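## Task

Leave the pill organiser resting flat on its base on the table, with the Saturday lid swung open to vertical or beyond and every other lid latched closed. This must hold with no help from the robot, and both grippers must release and back away at the end.

## Robot and tools

ROBOT. There are two six-joint arms, left_arm and right_arm, each ending in a two-finger parallel gripper. Their bases sit in the scene frame at left_arm (+0.011, +0.254, 0) with quat_wxyz (+1.000, 0, 0, -0.031), and right_arm (-0.046, -0.362, 0) with quat_wxyz (+0.997, 0, 0, -0.071). Joint ranges in rad, base to hand: waist -2.618..3.054, shoulder 0..3.142, elbow 0..3.142, wrist pitch -1.571..1.571, wrist yaw -1.571..1.571, wrist roll -2.094..2.094. The elbow cannot quite straighten fully.

FRAMES. All poses use one scene frame. Its origin lies on the tabletop midway between the arms; +x runs out across the table, +z is up, and left_arm is on the +y side. The arm names do not refer to sides of any picture. In a gripper's own frame the fingers extend along +z and close along y. end_effector_position is the pinch point between the pads, roughly 1 cm short of the fingertips. Quaternions are written w first.

ROW LAYOUT. Every moving command uses rows of 16 numbers covering both arms, even if one stays still: left_arm x, y, z, qw, qx, qy, qz, opening, then right_arm the same eight. x, y, z are an absolute target for that gripper's pinch point in metres, scene frame; the quaternion is an absolute target orientation in the scene frame; opening runs from -1 (closed) to +1 (fully open, 0.094 m). These are places to go to, not offsets.

execute_actions(actions): a list of actions; each action is a list of 1 to 15 rows, each row applied for one 1/30 s step. If fewer than 15 rows are given, the last repeats so each action lasts 0.5 s. An empty list just returns state and images. Any target more than 0.6 m from the gripper's current position along any of the gripper's axes makes the action refused for both arms; a malformed action, or a first action failing that test against the latest reported state, rejects the whole call with no motion. Each step, the command is clipped to 70 mm and 16 degrees from the measured pose, so far targets take several actions, and after an action the arm only reaches its last clipped pose. Joint friction can leave the hand up to about 31 mm short, and very small commands may not move it. To keep an orientation, repeat your own quaternion rather than copying the drifted one from results.

move(target, speed, blocking): target is one 16-number row as above. Each hand travels a straight line to its pose, both finishing together, over 0.5 to 10 s (cut off at 10 s). speed is the peak path speed in m/s, 0.002 to 0.5, default 0.25; rotation is capped at twice that in rad/s. The opening is applied when the move starts. Paths ignore obstacles and the other arm; hands may lag, wander, or overshoot speed near full reach. Faster contact strikes harder, and aiming past a surface pushes harder. blocking=false returns after 0.5 s while motion continues; then use wait or stop before sending any new rows or moves. The result adds a "move:" line giving the outcome (done, off_target, moving, held, fault) and active limits: limits=paced means the sent pose was clipped; limits=held means a check blocked steps and the arm may then jump faster than speed. Each gripper's remaining distance to its pose is reported.

wait(seconds): 0 to 10; the arms keep their last command and a running move continues. stop(): brakes a running move; it needs stopping distance, and fingers keep moving. zoom_image(camera, region): camera is cam_head_left, cam_head_right, cam_left_wrist or cam_right_wrist; region is [x0, y0, x1, y1] in pixels, at most 504 by 504. Head images are 896x504, wrist fisheye images 504x504; calibration is supplied with the session. read_manual(section): only "licences". finished_scene(scene): integer 1 or 2; ends that scene for good and reports success.

RESULTS. The state line reads left_arm: ... | right_arm: ..., each with pinch position and quaternion; printed positions can be off, more at long reach. "Hand target" lines show where the controller is now driving each hand. grip_measured is finger opening on the command scale; the last value in Joint positions is the opening in metres; each gripper's reading may be off by about 1 mm. A "pose unreachable" line means the clearance check altered or blocked that arm's command. FAULT lines report an arm stop. MOTOR HOT appears from 75 °C; at 90 °C that arm halts for 10 s, and at 100 °C it goes limp and falls. Holding loads, even while you think, heats motors.

GRIPPING. To hold something, command an opening below grip_measured; about 0.03 lower is firm, less is gentler. Pads push up to about 50 to 62 N, less on thin parts.

GOOD PRACTICE. Keep an idle arm still by resending its exact last pose and opening every call. The robot holds its last command during thinking. Avoid knocking the organiser or anything else off the table, arm-to-arm contact, fast impacts, hard pressing, and dropping or slamming objects. Loose items may occasionally be nudged by an outside push. Finish by opening the grippers and pulling clear so the lids and organiser stay put on their own.

Each tool is called as name([rows], argument=value, ...), one row to a line, values as JSON.

## Session

execute_actions(actions=[])

Scene clock: 0.00 s.
left_arm: end_effector_position=(+0.1794, +0.1848, +0.1171) grip_measured=+1.000 end_effector_quat_wxyz=(+0.010, +0.749, +0.663, +0.010) | right_arm: end_effector_position=(+0.3275, -0.2868, +0.2263) grip_measured=+1.000 end_effector_quat_wxyz=(+0.294, -0.462, +0.611, -0.572)
Joint positions: left_arm=[-0.339  1.197  0.971 -1.32  -0.009  1.292  0.094] | right_arm=[ 0.734  1.345  0.737  0.275  1.015 -1.458  0.094]
Joint velocities: left_arm=[ 0.007  0.002 -0.007  0.007 -0.022  0.022  0.   ] | right_arm=[-0.002 -0.002 -0.002 -0.007  0.022 -0.081  0.   ]
Hand target (left_arm): +0.179, +0.185, +0.117; +0.010, +0.749, +0.663, +0.010
Hand target (right_arm): +0.327, -0.287, +0.226; +0.294, -0.462, +0.611, -0.572
camera_calibration (this result's frames):
cam_left_wrist: T_world_to_cam=[[-0.994642, -0.103111, -0.00748449, 0.190323], [-0.0914054, 0.843282, 0.529641, -0.168356], [-0.0483002, 0.527487, -0.848189, 0.142939], [0, 0, 0, 1]] pos_world=[0.180819, 0.0861977, 0.211832]
cam_right_wrist: T_world_to_cam=[[0.14447, -0.194372, 0.970231, -0.320657], [-0.751793, -0.659093, -0.0200959, 0.10702], [0.643378, -0.72651, -0.241346, -0.276103], [0, 0, 0, 1]] pos_world=[0.30442, -0.192382, 0.246626]

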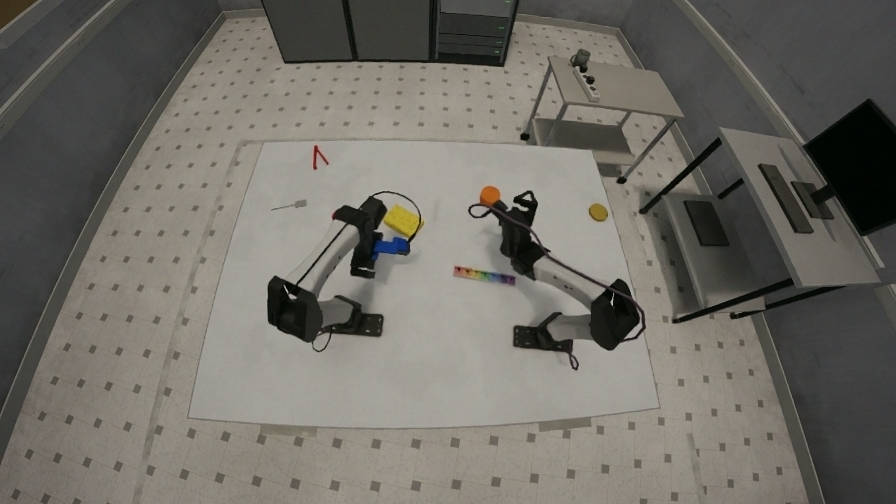

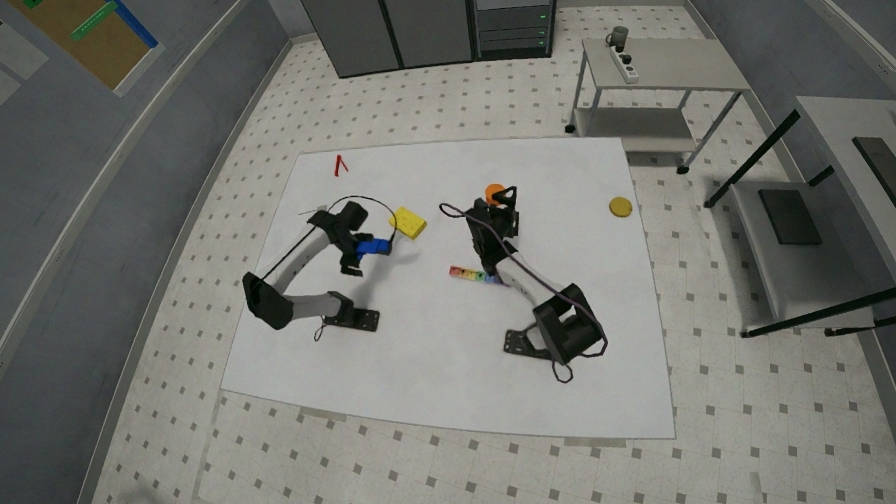

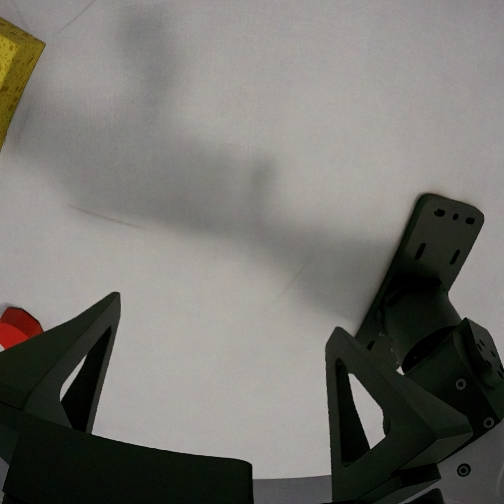

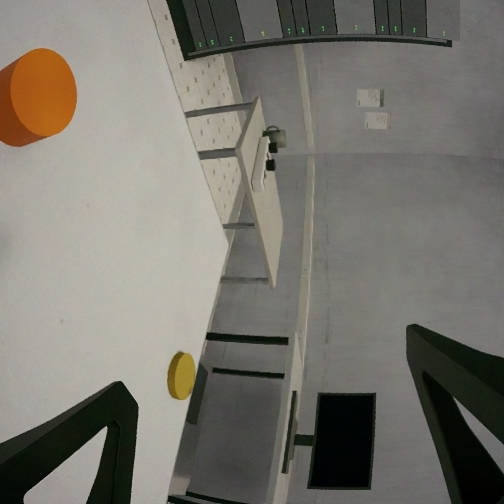

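move(target=[0.19,-0.13,0.13,0,0.766,0.643,0,1, 0.30,-0.42,0.25,0.294,-0.462,0.611,-0.572,1], speed=0.3)

Scene clock: 4.17 s.
left_arm: end_effector_position=(+0.1893, -0.1291, +0.1316) grip_measured=+1.000 end_effector_quat_wxyz=(+0.005, +0.767, +0.642, -0.004) | right_arm: end_effector_position=(+0.3031, -0.4176, +0.2643) grip_measured=+1.000 end_effector_quat_wxyz=(+0.308, -0.452, +0.604, -0.579)
Joint positions: left_arm=[-1.072  2.187  2.14  -1.513  0.006  0.614  0.094] | right_arm=[ 0.229  0.98   0.609  0.21   0.521 -1.643  0.094]
Joint velocities: left_arm=[-0.002  0.002 -0.017 -0.066  0.007 -0.051  0.   ] | right_arm=[ 0.022 -0.012  0.012  0.022  0.007  0.051  0.   ]
Hand target (left_arm): +0.187, -0.131, +0.132; +0.002, +0.766, +0.643, -0.008
Hand target (right_arm): +0.299, -0.421, +0.252; +0.294, -0.462, +0.609, -0.574
Off the commanded pose (left_arm): 0.002 m, 1 deg.
Off the commanded pose (right_arm): 0.015 m, 2 deg.
move: off_target (right_arm)
camera_calibration (this result's frames):
cam_left_wrist: T_world_to_cam=[[-0.998643, -0.0479573, 0.0203162, 0.172142], [-0.030298, 0.852195, 0.522347, 0.0801792], [-0.0423637, 0.521022, -0.852491, 0.3199], [0, 0, 0, 1]] pos_world=[0.18789, -0.226748, 0.227333]
cam_right_wrist: T_world_to_cam=[[0.107032, -0.19655, 0.974634, -0.370164], [-0.747165, -0.662635, -0.0515785, 0.0087227], [0.655964, -0.722692, -0.217779, -0.354673], [0, 0, 0, 1]] pos_world=[0.27879, -0.323295, 0.283984]

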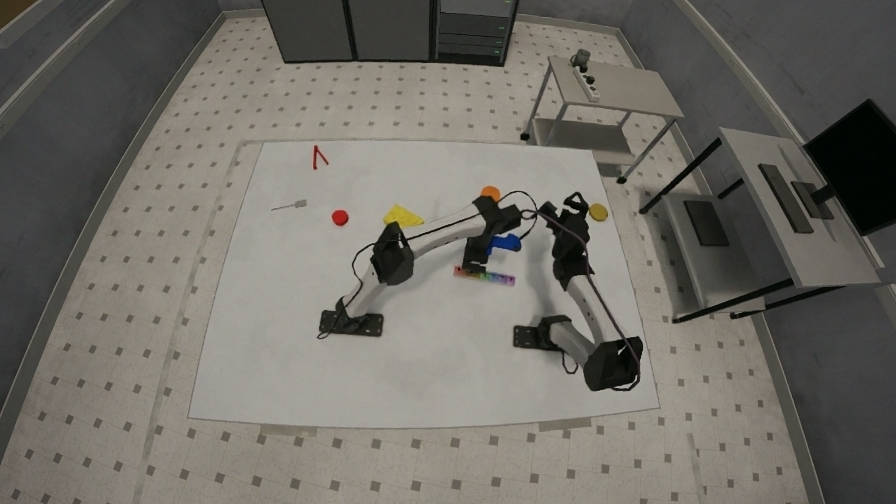

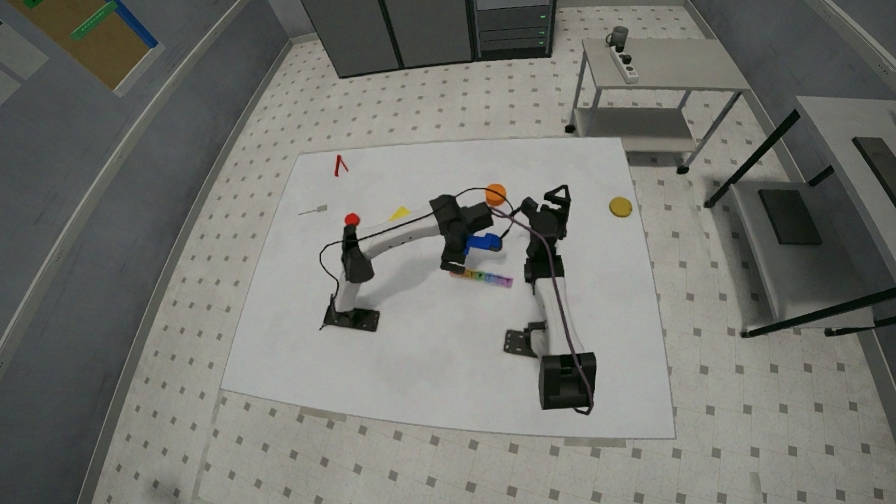

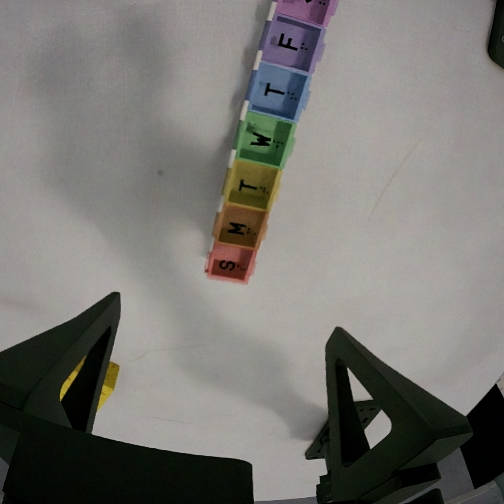

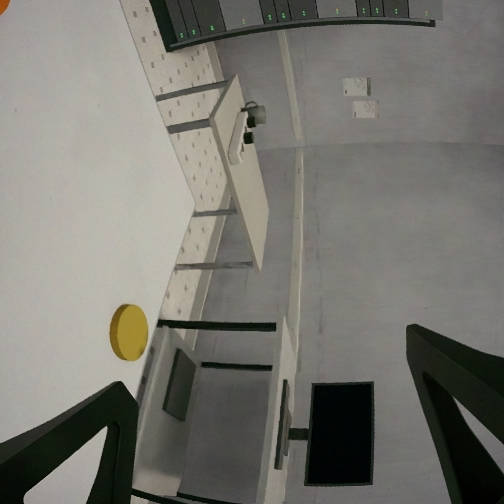

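move(target=[0.179,-0.168,0.02,0,0.766,0.643,0,0.3, 0.303,-0.418,0.264,0.308,-0.452,0.604,-0.579,1], speed=0.12)

Scene clock: 8.73 s.
left_arm: end_effector_position=(+0.1822, -0.1668, +0.0240) grip_measured=+0.302 end_effector_quat_wxyz=(-0.003, +0.765, +0.645, -0.002) | right_arm: end_effector_position=(+0.3032, -0.4174, +0.2643) grip_measured=+1.000 end_effector_quat_wxyz=(+0.309, -0.452, +0.604, -0.579)
Joint positions: left_arm=[-1.121  2.35   1.986 -1.211  0.006  0.558  0.061] | right_arm=[ 0.229  0.98   0.609  0.21   0.52  -1.643  0.094]
Joint velocities: left_arm=[-0.002  0.002  0.002  0.022 -0.022 -0.037 -0.001] | right_arm=[-0.022 -0.002 -0.002 -0.037 -0.037  0.095  0.   ]
Hand target (left_arm): +0.179, -0.170, +0.020; -0.000, +0.766, +0.643, -0.001
Hand target (right_arm): +0.303, -0.418, +0.264; +0.308, -0.452, +0.604, -0.579
Off the commanded pose (left_arm): 0.005 m, 1 deg.
Off the commanded pose (right_arm): 0.001 m, 0 deg.
move: done
camera_calibration (this result's frames):
cam_left_wrist: T_world_to_cam=[[-0.998103, -0.0555596, 0.0265187, 0.163928], [-0.03273, 0.843715, 0.535793, 0.166953], [-0.0521427, 0.533908, -0.843933, 0.2512], [0, 0, 0, 1]] pos_world=[0.18218, -0.265871, 0.118196]
cam_right_wrist: T_world_to_cam=[[0.10727, -0.196607, 0.974597, -0.370208], [-0.746416, -0.663469, -0.0516874, 0.00835469], [0.656777, -0.721911, -0.217921, -0.354484], [0, 0, 0, 1]] pos_world=[0.278765, -0.323148, 0.283986]

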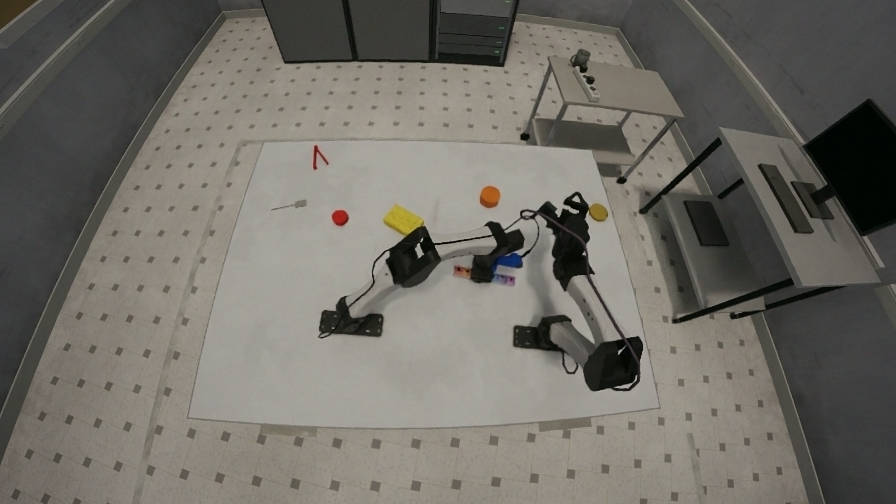

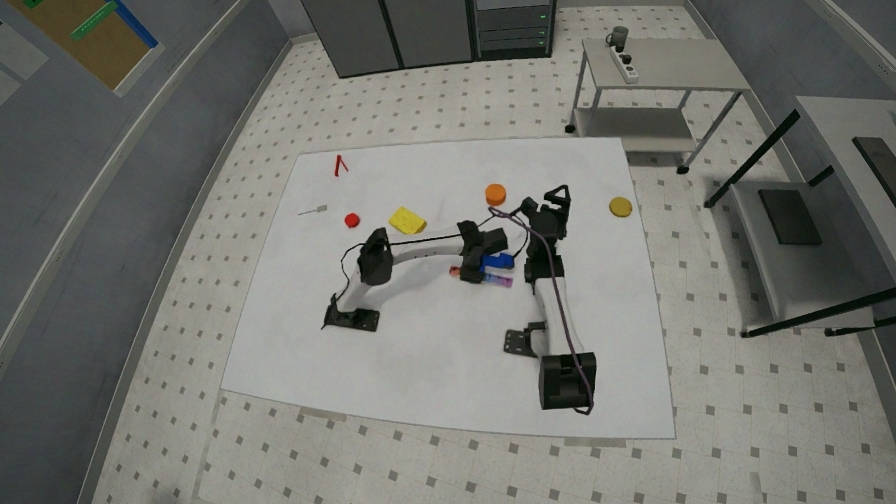

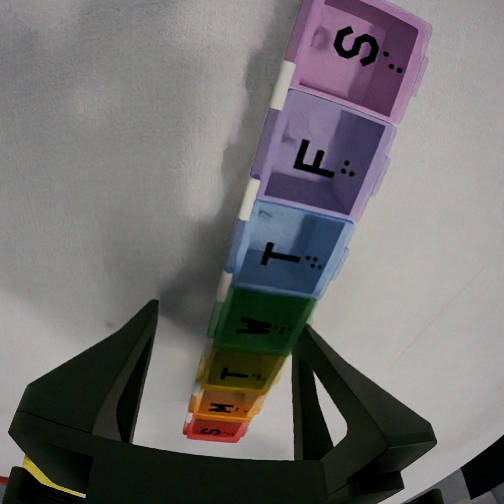

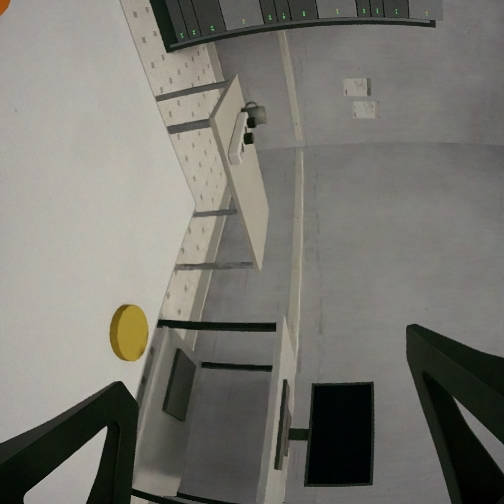

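move(target=[0.176,-0.168,0.02,0,0.766,0.643,0,-0.4, 0.303,-0.418,0.264,0.308,-0.452,0.604,-0.579,1], speed=0.05)

move(target=[0.20,-0.13,0.055,0,0.70,0.714,0,-0.4, 0.303,-0.418,0.264,0.308,-0.452,0.604,-0.579,1], speed=0.1)

move(target=[0.27,-0.03,0.045,0,0.462,0.887,0,-0.4, 0.303,-0.418,0.264,0.308,-0.452,0.604,-0.579,1], speed=0.15)

Scene clock: 11.67 s.
left_arm: end_effector_position=(+0.1822, -0.1667, +0.0229) grip_measured=-0.302 end_effector_quat_wxyz=(-0.003, +0.764, +0.645, -0.002) | right_arm: end_effector_position=(+0.3032, -0.4174, +0.2643) grip_measured=+1.000 end_effector_quat_wxyz=(+0.309, -0.452, +0.604, -0.579)
Joint positions: left_arm=[-1.121  2.35   1.981 -1.206  0.006  0.556  0.033] | right_arm=[ 0.229  0.98   0.609  0.21   0.52  -1.643  0.094]
Joint velocities: left_arm=[-0.002 -0.012 -0.017 -0.051 -0.051 -0.081  0.   ] | right_arm=[-0.017  0.002 -0.007  0.007  0.037 -0.037  0.   ]
Hand target (left_arm): +0.176, -0.168, +0.020; -0.001, +0.766, +0.643, -0.000
Hand target (right_arm): +0.303, -0.418, +0.264; +0.308, -0.452, +0.604, -0.579
Off the commanded pose (left_arm): 0.007 m, 1 deg.
Off the commanded pose (right_arm): 0.001 m, 0 deg.
move: done
camera_calibration (this result's frames):
cam_left_wrist: T_world_to_cam=[[-0.997977, -0.057835, 0.026388, 0.163542], [-0.0347417, 0.843818, 0.535503, 0.167916], [-0.0532375, 0.533504, -0.844121, 0.250342], [0, 0, 0, 1]] pos_world=[0.182372, -0.26579, 0.117084]
cam_right_wrist: T_world_to_cam=[[0.10727, -0.196607, 0.974597, -0.370208], [-0.746416, -0.663469, -0.0516874, 0.00835469], [0.656777, -0.721911, -0.217921, -0.354484], [0, 0, 0, 1]] pos_world=[0.278765, -0.323148, 0.283986]

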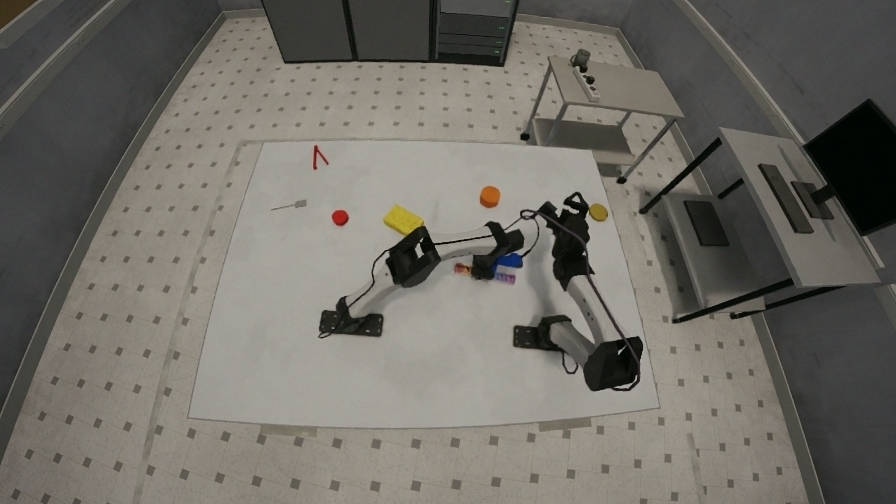

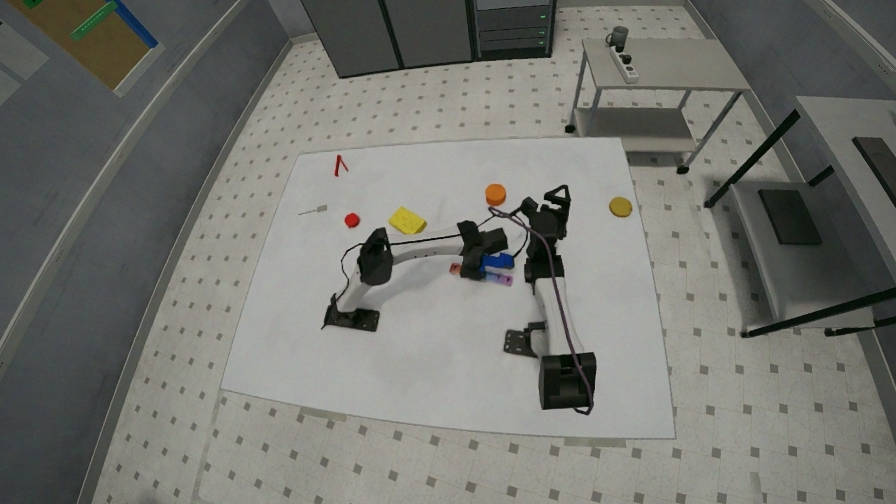

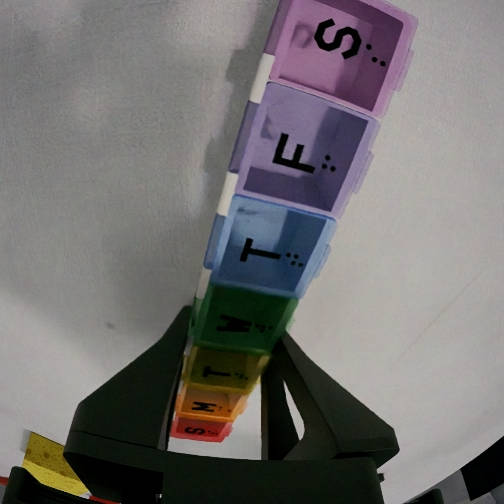

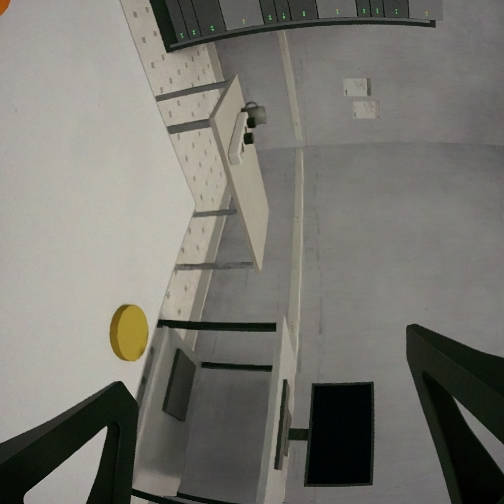

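Scene clock: 12.97 s.
left_arm: end_effector_position=(+0.1976, -0.1358, +0.0468) grip_measured=-0.302 end_effector_quat_wxyz=(-0.003, +0.706, +0.708, -0.002) | right_arm: end_effector_position=(+0.3032, -0.4174, +0.2643) grip_measured=+1.000 end_effector_quat_wxyz=(+0.309, -0.452, +0.604, -0.579)
Joint positions: left_arm=[-1.061  2.235  1.881 -1.22   0.005  0.444  0.033] | right_arm=[ 0.229  0.98   0.609  0.21   0.52  -1.643  0.094]
Joint velocities: left_arm=[-0.017  0.002 -0.012 -0.037  0.037  0.022 -0.   ] | right_arm=[-0.007 -0.017  0.002  0.051 -0.007 -0.007  0.   ]
Hand target (left_arm): +0.200, -0.130, +0.055; +0.000, +0.700, +0.714, +0.001
Hand target (right_arm): +0.303, -0.418, +0.264; +0.308, -0.452, +0.604, -0.579
Off the commanded pose (left_arm): 0.010 m, 1 deg.
Off the commanded pose (right_arm): 0.001 m, 0 deg.
move: done
camera_calibration (this result's frames):
cam_left_wrist: T_world_to_cam=[[-0.973543, -0.227085, 0.0254183, 0.152299], [-0.178594, 0.825574, 0.535287, 0.155522], [-0.14254, 0.516585, -0.844288, 0.27021], [0, 0, 0, 1]] pos_world=[0.214561, -0.233397, 0.141015]
cam_right_wrist: T_world_to_cam=[[0.10727, -0.196607, 0.974597, -0.370208], [-0.746416, -0.663469, -0.0516874, 0.00835469], [0.656777, -0.721911, -0.217921, -0.354484], [0, 0, 0, 1]] pos_world=[0.278765, -0.323148, 0.283986]

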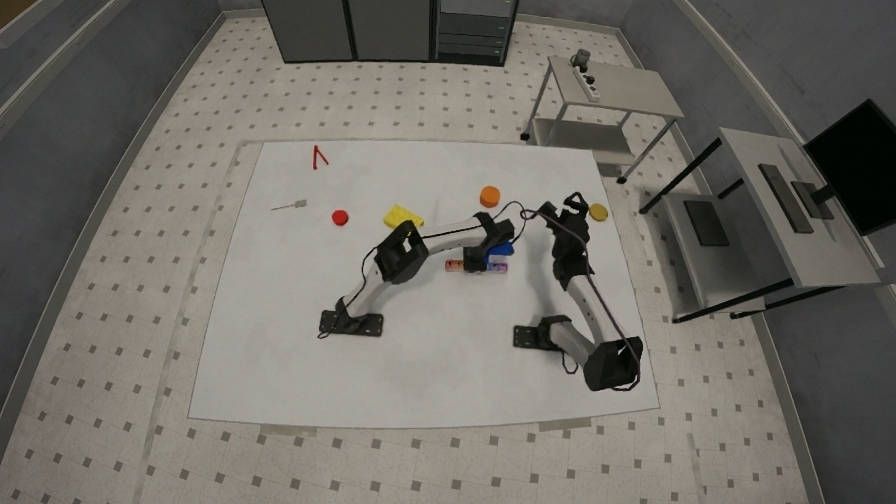

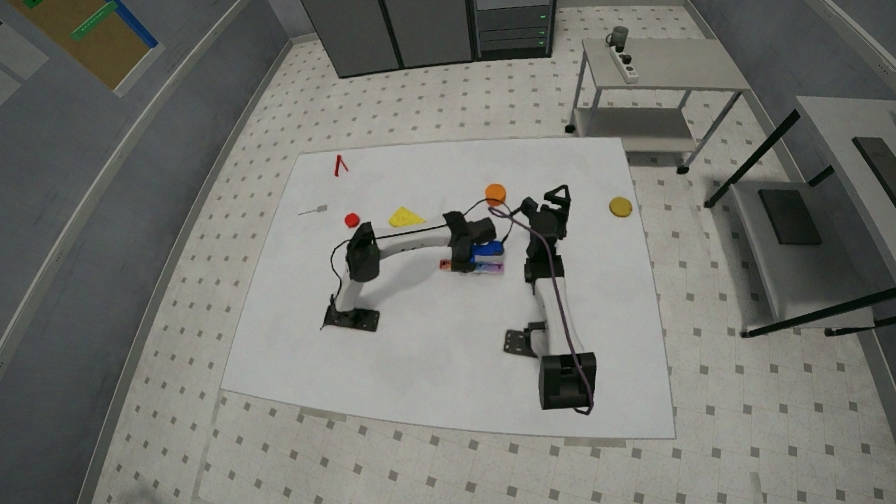

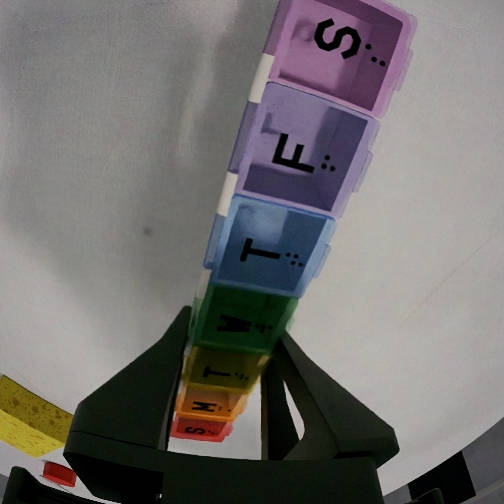

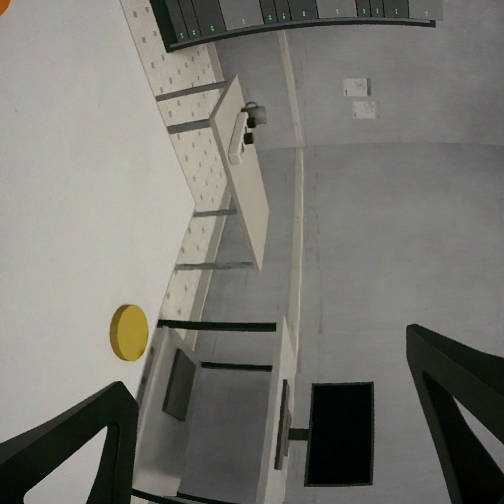

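Scene clock: 15.37 s.
left_arm: end_effector_position=(+0.2667, -0.0303, +0.0368) grip_measured=-0.302 end_effector_quat_wxyz=(-0.016, +0.468, +0.883, +0.006) | right_arm: end_effector_position=(+0.3032, -0.4174, +0.2643) grip_measured=+1.000 end_effector_quat_wxyz=(+0.309, -0.452, +0.604, -0.579)
Joint positions: left_arm=[-0.777  2.071  1.581 -1.114  0.     0.136  0.033] | right_arm=[ 0.229  0.98   0.609  0.21   0.52  -1.643  0.094]
Joint velocities: left_arm=[-0.002  0.002  0.022 -0.022  0.007 -0.051  0.   ] | right_arm=[-0.022  0.012 -0.002 -0.007 -0.007  0.022  0.   ]
Hand target (left_arm): +0.271, -0.030, +0.044; +0.001, +0.462, +0.887, +0.003
Hand target (right_arm): +0.303, -0.418, +0.264; +0.308, -0.452, +0.604, -0.579
Off the commanded pose (left_arm): 0.009 m, 2 deg.
Off the commanded pose (right_arm): 0.001 m, 0 deg.
move: done
camera_calibration (this result's frames):
cam_left_wrist: T_world_to_cam=[[-0.680555, -0.732507, 0.0166967, 0.150649], [-0.599615, 0.569895, 0.561856, 0.189639], [-0.421079, 0.372362, -0.827066, 0.286474], [0, 0, 0, 1]] pos_world=[0.336864, -0.104395, 0.127868]
cam_right_wrist: T_world_to_cam=[[0.10727, -0.196607, 0.974597, -0.370208], [-0.746416, -0.663469, -0.0516874, 0.00835469], [0.656777, -0.721911, -0.217921, -0.354484], [0, 0, 0, 1]] pos_world=[0.278765, -0.323148, 0.283986]

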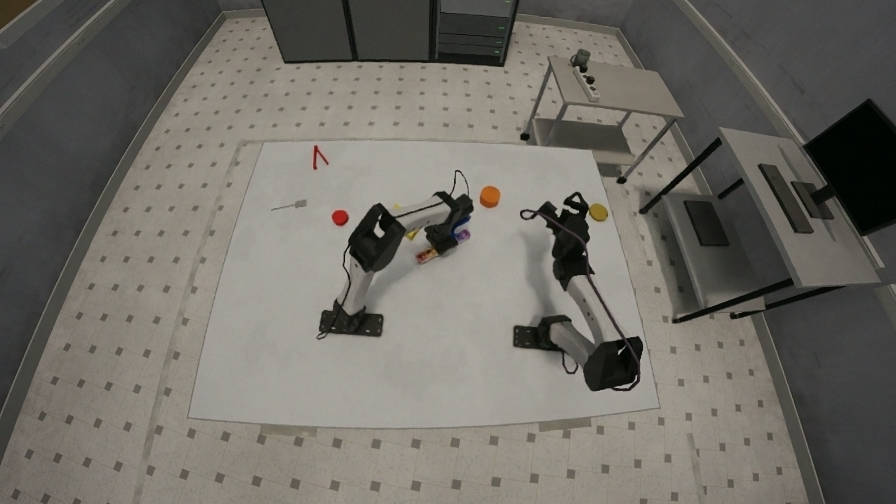

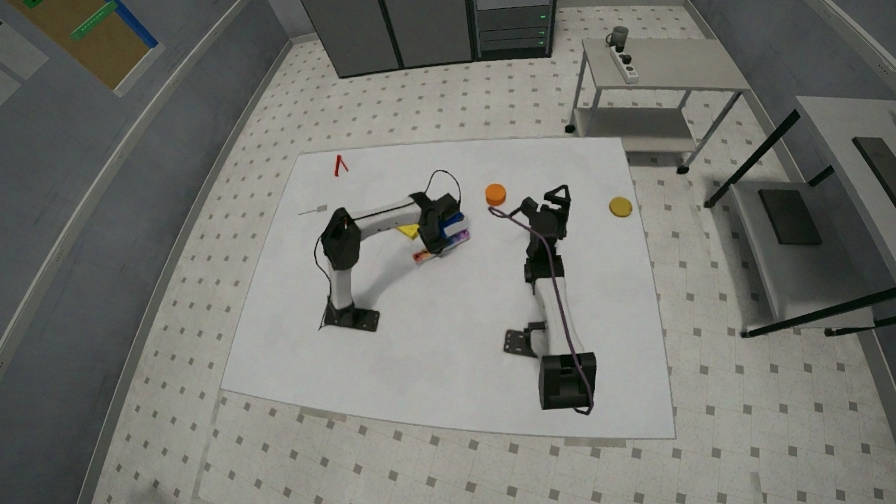

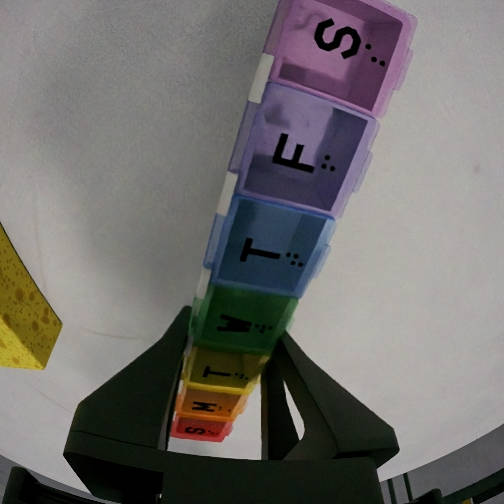

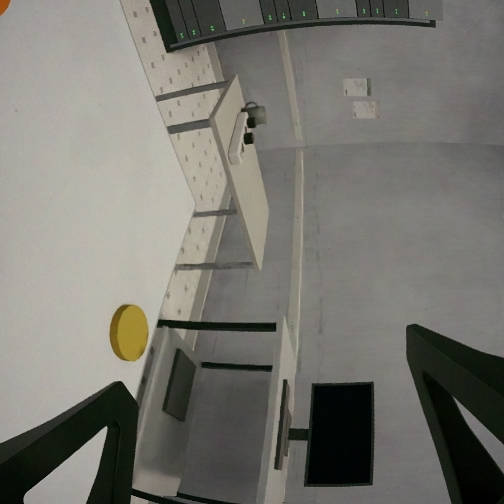

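move(target=[0.268,-0.03,0.015,0,0.462,0.887,0,-0.4, 0.25,-0.25,0.15,0.547,-0.245,0.78,0.171,0], speed=0.3)

move(target=[0.268,-0.03,0.01,0,0.462,0.887,0,-0.4, 0.262,-0.15,0.065,0.266,0.377,0.724,0.508,0], speed=0.3)

Scene clock: 23.20 s.
left_arm: end_effector_position=(+0.2673, -0.0310, +0.0212) grip_measured=-0.302 end_effector_quat_wxyz=(-0.006, +0.467, +0.884, +0.002) | right_arm: end_effector_position=(+0.2531, -0.2476, +0.1657) grip_measured=+0.003 end_effector_quat_wxyz=(+0.567, -0.252, +0.766, +0.166)
Joint positions: left_arm=[-0.777  2.071  1.516 -1.028  0.     0.132  0.033] | right_arm=[ 0.272  0.901  0.346  0.215 -0.45  -0.185  0.047]
Joint velocities: left_arm=[ 0.007 -0.002 -0.017 -0.007  0.022 -0.022 -0.   ] | right_arm=[-0.017  0.012 -0.007 -0.007 -0.066  0.007  0.   ]
Hand target (left_arm): +0.268, -0.030, +0.015; -0.001, +0.462, +0.887, +0.000
Hand target (right_arm): +0.250, -0.249, +0.151; +0.552, -0.246, +0.778, +0.172
Off the commanded pose (left_arm): 0.006 m, 1 deg.
Off the commanded pose (right_arm): 0.016 m, 3 deg.
move: off_target (right_arm)
camera_calibration (this result's frames):
cam_left_wrist: T_world_to_cam=[[-0.678299, -0.734549, 0.0186476, 0.150119], [-0.609786, 0.576887, 0.543472, 0.202525], [-0.409965, 0.357266, -0.83922, 0.270871], [0, 0, 0, 1]] pos_world=[0.33637, -0.103338, 0.114454]
cam_right_wrist: T_world_to_cam=[[0.520371, -0.81581, -0.252325, -0.289994], [-0.645843, -0.182678, -0.741293, 0.286379], [0.55866, 0.548709, -0.621946, 0.185848], [0, 0, 0, 1]] pos_world=[0.232034, -0.286242, 0.254705]

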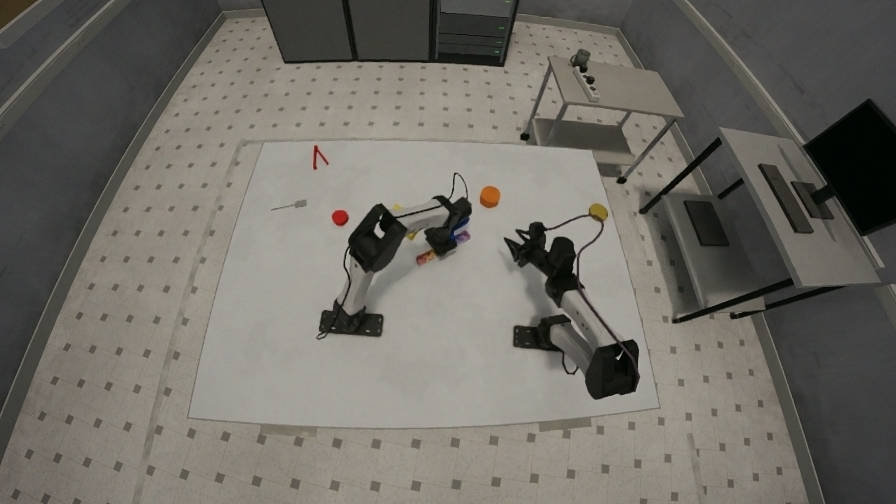

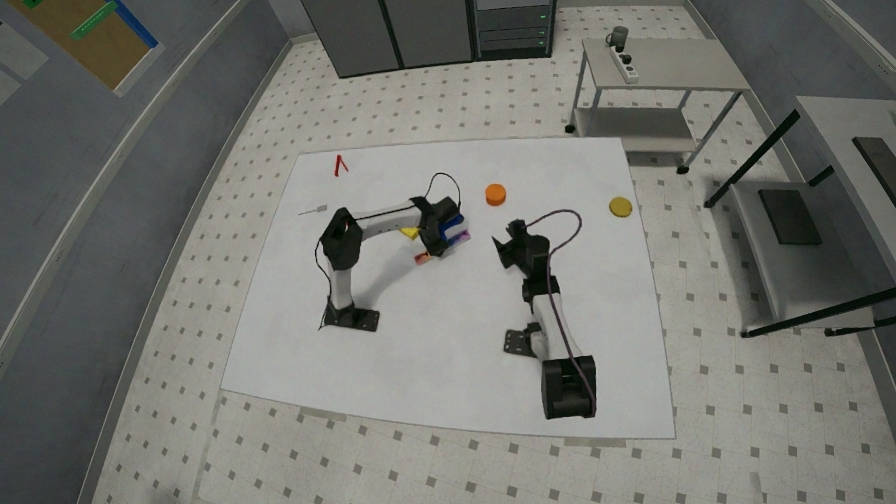

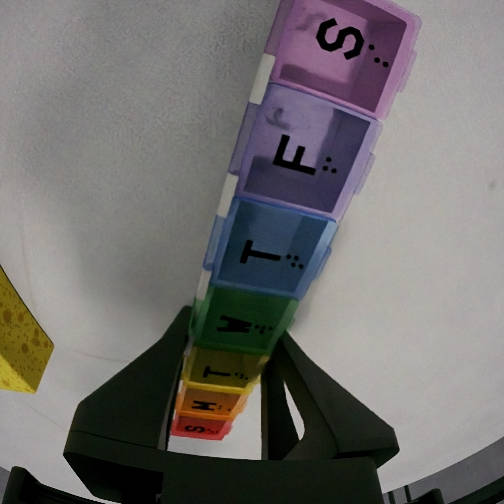

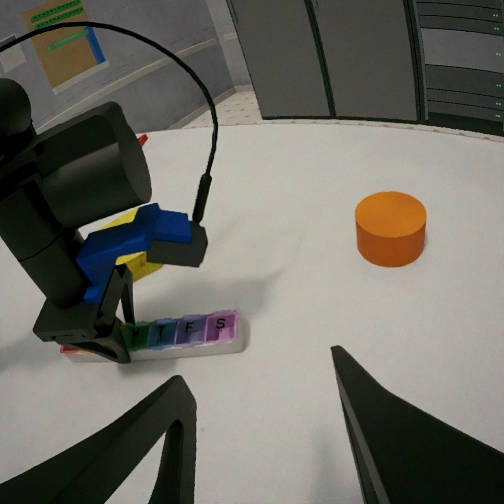

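Scene clock: 26.57 s.
left_arm: end_effector_position=(+0.2675, -0.0311, +0.0211) grip_measured=-0.302 end_effector_quat_wxyz=(-0.002, +0.467, +0.884, +0.000) | right_arm: end_effector_position=(+0.2668, -0.1506, +0.0706) grip_measured=+0.003 end_effector_quat_wxyz=(+0.272, +0.376, +0.720, +0.516)
Joint positions: left_arm=[-0.777  2.064  1.506 -1.016  0.     0.132  0.033] | right_arm=[ 0.729  1.632  0.266  1.04  -0.017  1.561  0.047]
Joint velocities: left_arm=[-0.027 -0.012 -0.017  0.022 -0.081 -0.022 -0.   ] | right_arm=[-0.012 -0.002 -0.007  0.022  0.051 -0.037 -0.001]
Hand target (left_arm): +0.268, -0.030, +0.010; -0.000, +0.462, +0.887, +0.000
Hand target (right_arm): +0.263, -0.149, +0.063; +0.265, +0.379, +0.726, +0.510
Off the commanded pose (left_arm): 0.011 m, 1 deg.
Off the commanded pose (right_arm): 0.007 m, 1 deg.
move: off_target (left_arm)
camera_calibration (this result's frames):
cam_left_wrist: T_world_to_cam=[[-0.678406, -0.73443, 0.0194297, 0.15012], [-0.612814, 0.580258, 0.536432, 0.203768], [-0.405246, 0.352012, -0.84372, 0.269577], [0, 0, 0, 1]] pos_world=[0.335959, -0.10288, 0.115223]
cam_right_wrist: T_world_to_cam=[[-0.376149, 0.077288, -0.92333, 0.179194], [-0.74176, 0.572055, 0.350065, 0.304693], [0.555251, 0.816566, -0.157849, 0.07432], [0, 0, 0, 1]] pos_world=[0.252146, -0.248838, 0.070524]

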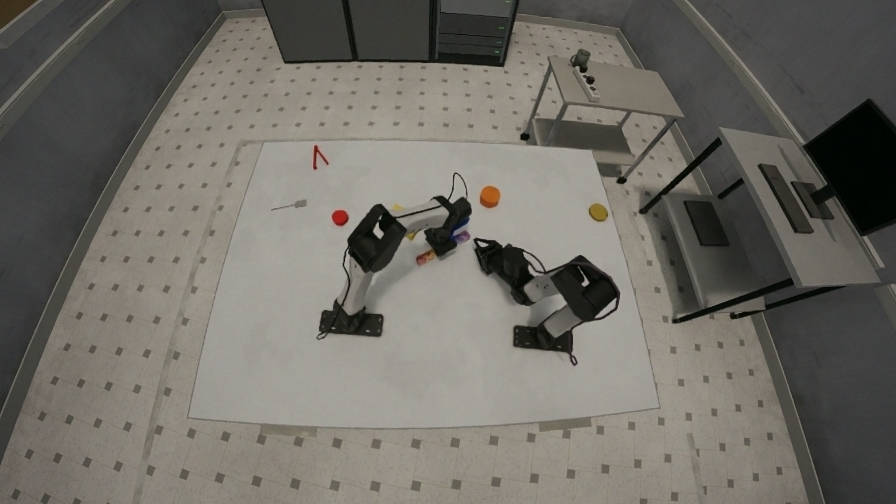

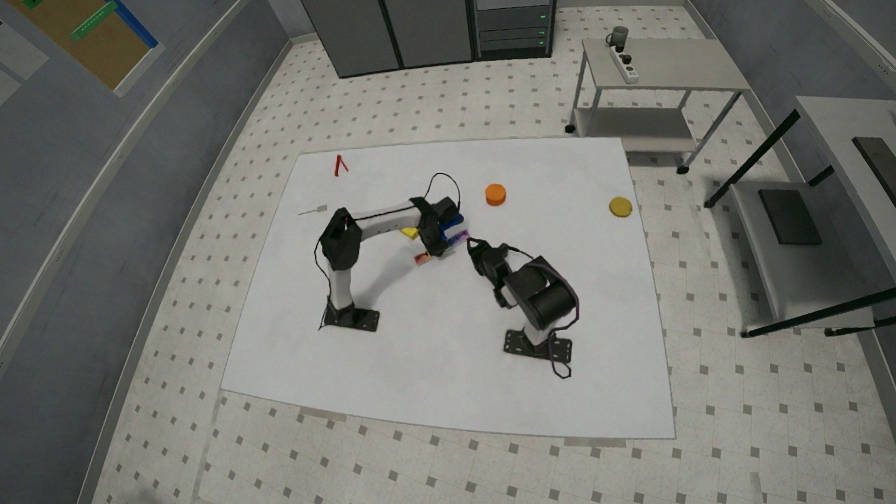

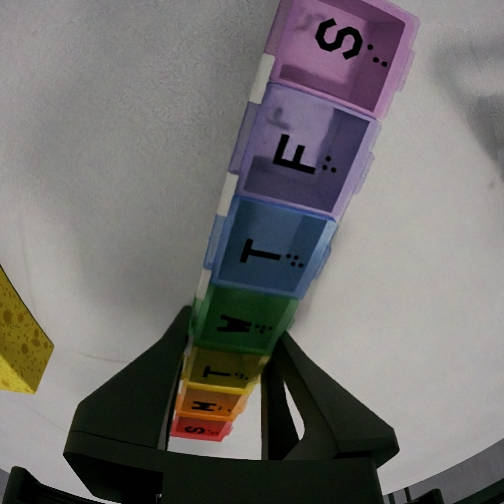

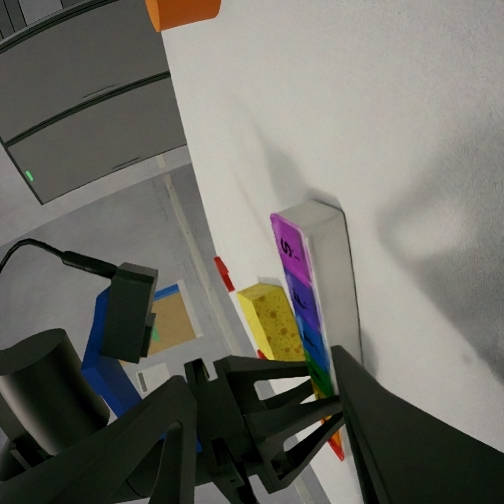

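move(target=[0.268,-0.03,0.01,0,0.462,0.887,0,-0.4, 0.308,-0.129,0.038,0.266,0.377,0.724,0.508,0], speed=0.06)

Scene clock: 30.10 s.
left_arm: end_effector_position=(+0.2675, -0.0311, +0.0211) grip_measured=-0.302 end_effector_quat_wxyz=(-0.002, +0.467, +0.884, +0.000) | right_arm: end_effector_position=(+0.3022, -0.1284, +0.0388) grip_measured=+0.003 end_effector_quat_wxyz=(+0.264, +0.377, +0.726, +0.510)
Joint positions: left_arm=[-0.777  2.064  1.506 -1.016  0.     0.132  0.033] | right_arm=[ 0.719  1.916  0.423  1.146 -0.036  1.559  0.047]
Joint velocities: left_arm=[-0.017 -0.002  0.007 -0.007 -0.022 -0.007 -0.   ] | right_arm=[-0.002  0.002 -0.027  0.037 -0.007 -0.081 -0.001]
Hand target (left_arm): +0.268, -0.030, +0.010; -0.001, +0.462, +0.887, +0.000
Hand target (right_arm): +0.308, -0.130, +0.037; +0.267, +0.378, +0.726, +0.509
Off the commanded pose (left_arm): 0.011 m, 1 deg.
Off the commanded pose (right_arm): 0.006 m, 0 deg.
move: off_target (left_arm)
camera_calibration (this result's frames):
cam_left_wrist: T_world_to_cam=[[-0.678406, -0.73443, 0.0194297, 0.15012], [-0.612814, 0.580258, 0.536432, 0.203768], [-0.405246, 0.352012, -0.84372, 0.269577], [0, 0, 0, 1]] pos_world=[0.335959, -0.10288, 0.115223]
cam_right_wrist: T_world_to_cam=[[-0.394932, 0.0666455, -0.91629, 0.165409], [-0.739569, 0.568637, 0.360123, 0.327877], [0.545037, 0.819884, -0.175284, 0.0356722], [0, 0, 0, 1]] pos_world=[0.288371, -0.226714, 0.039739]

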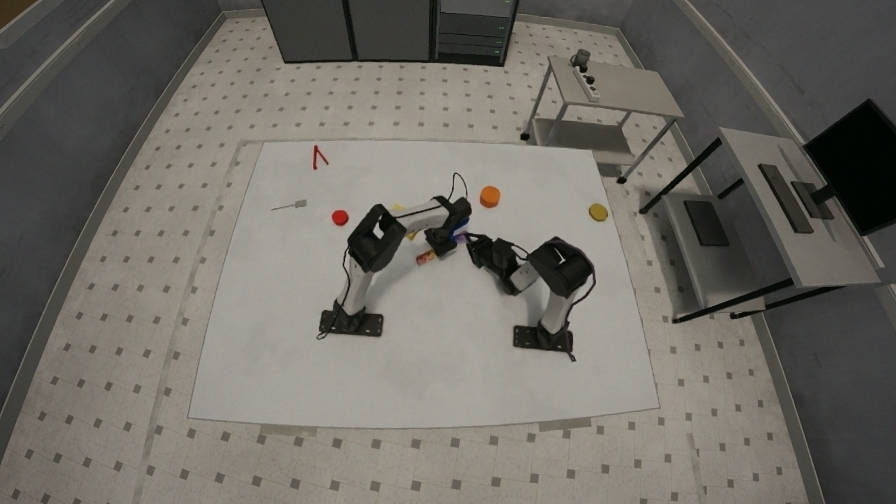

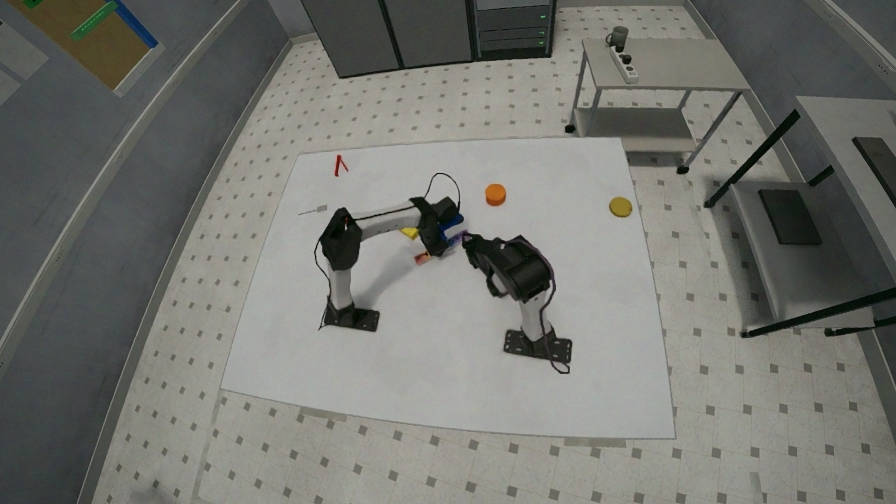

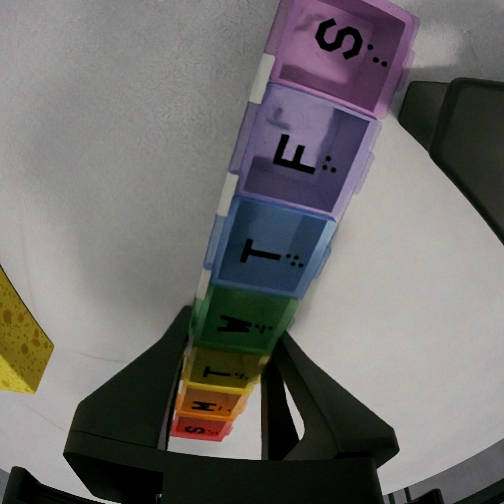

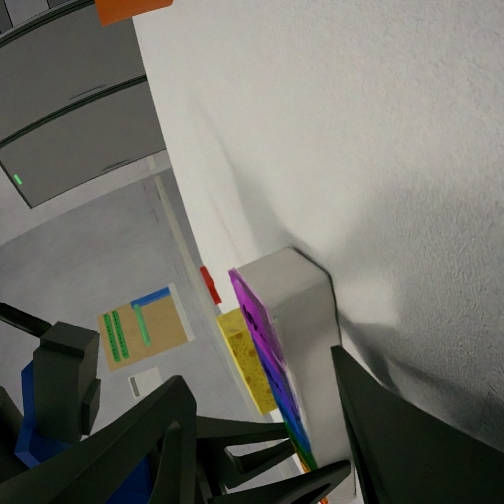

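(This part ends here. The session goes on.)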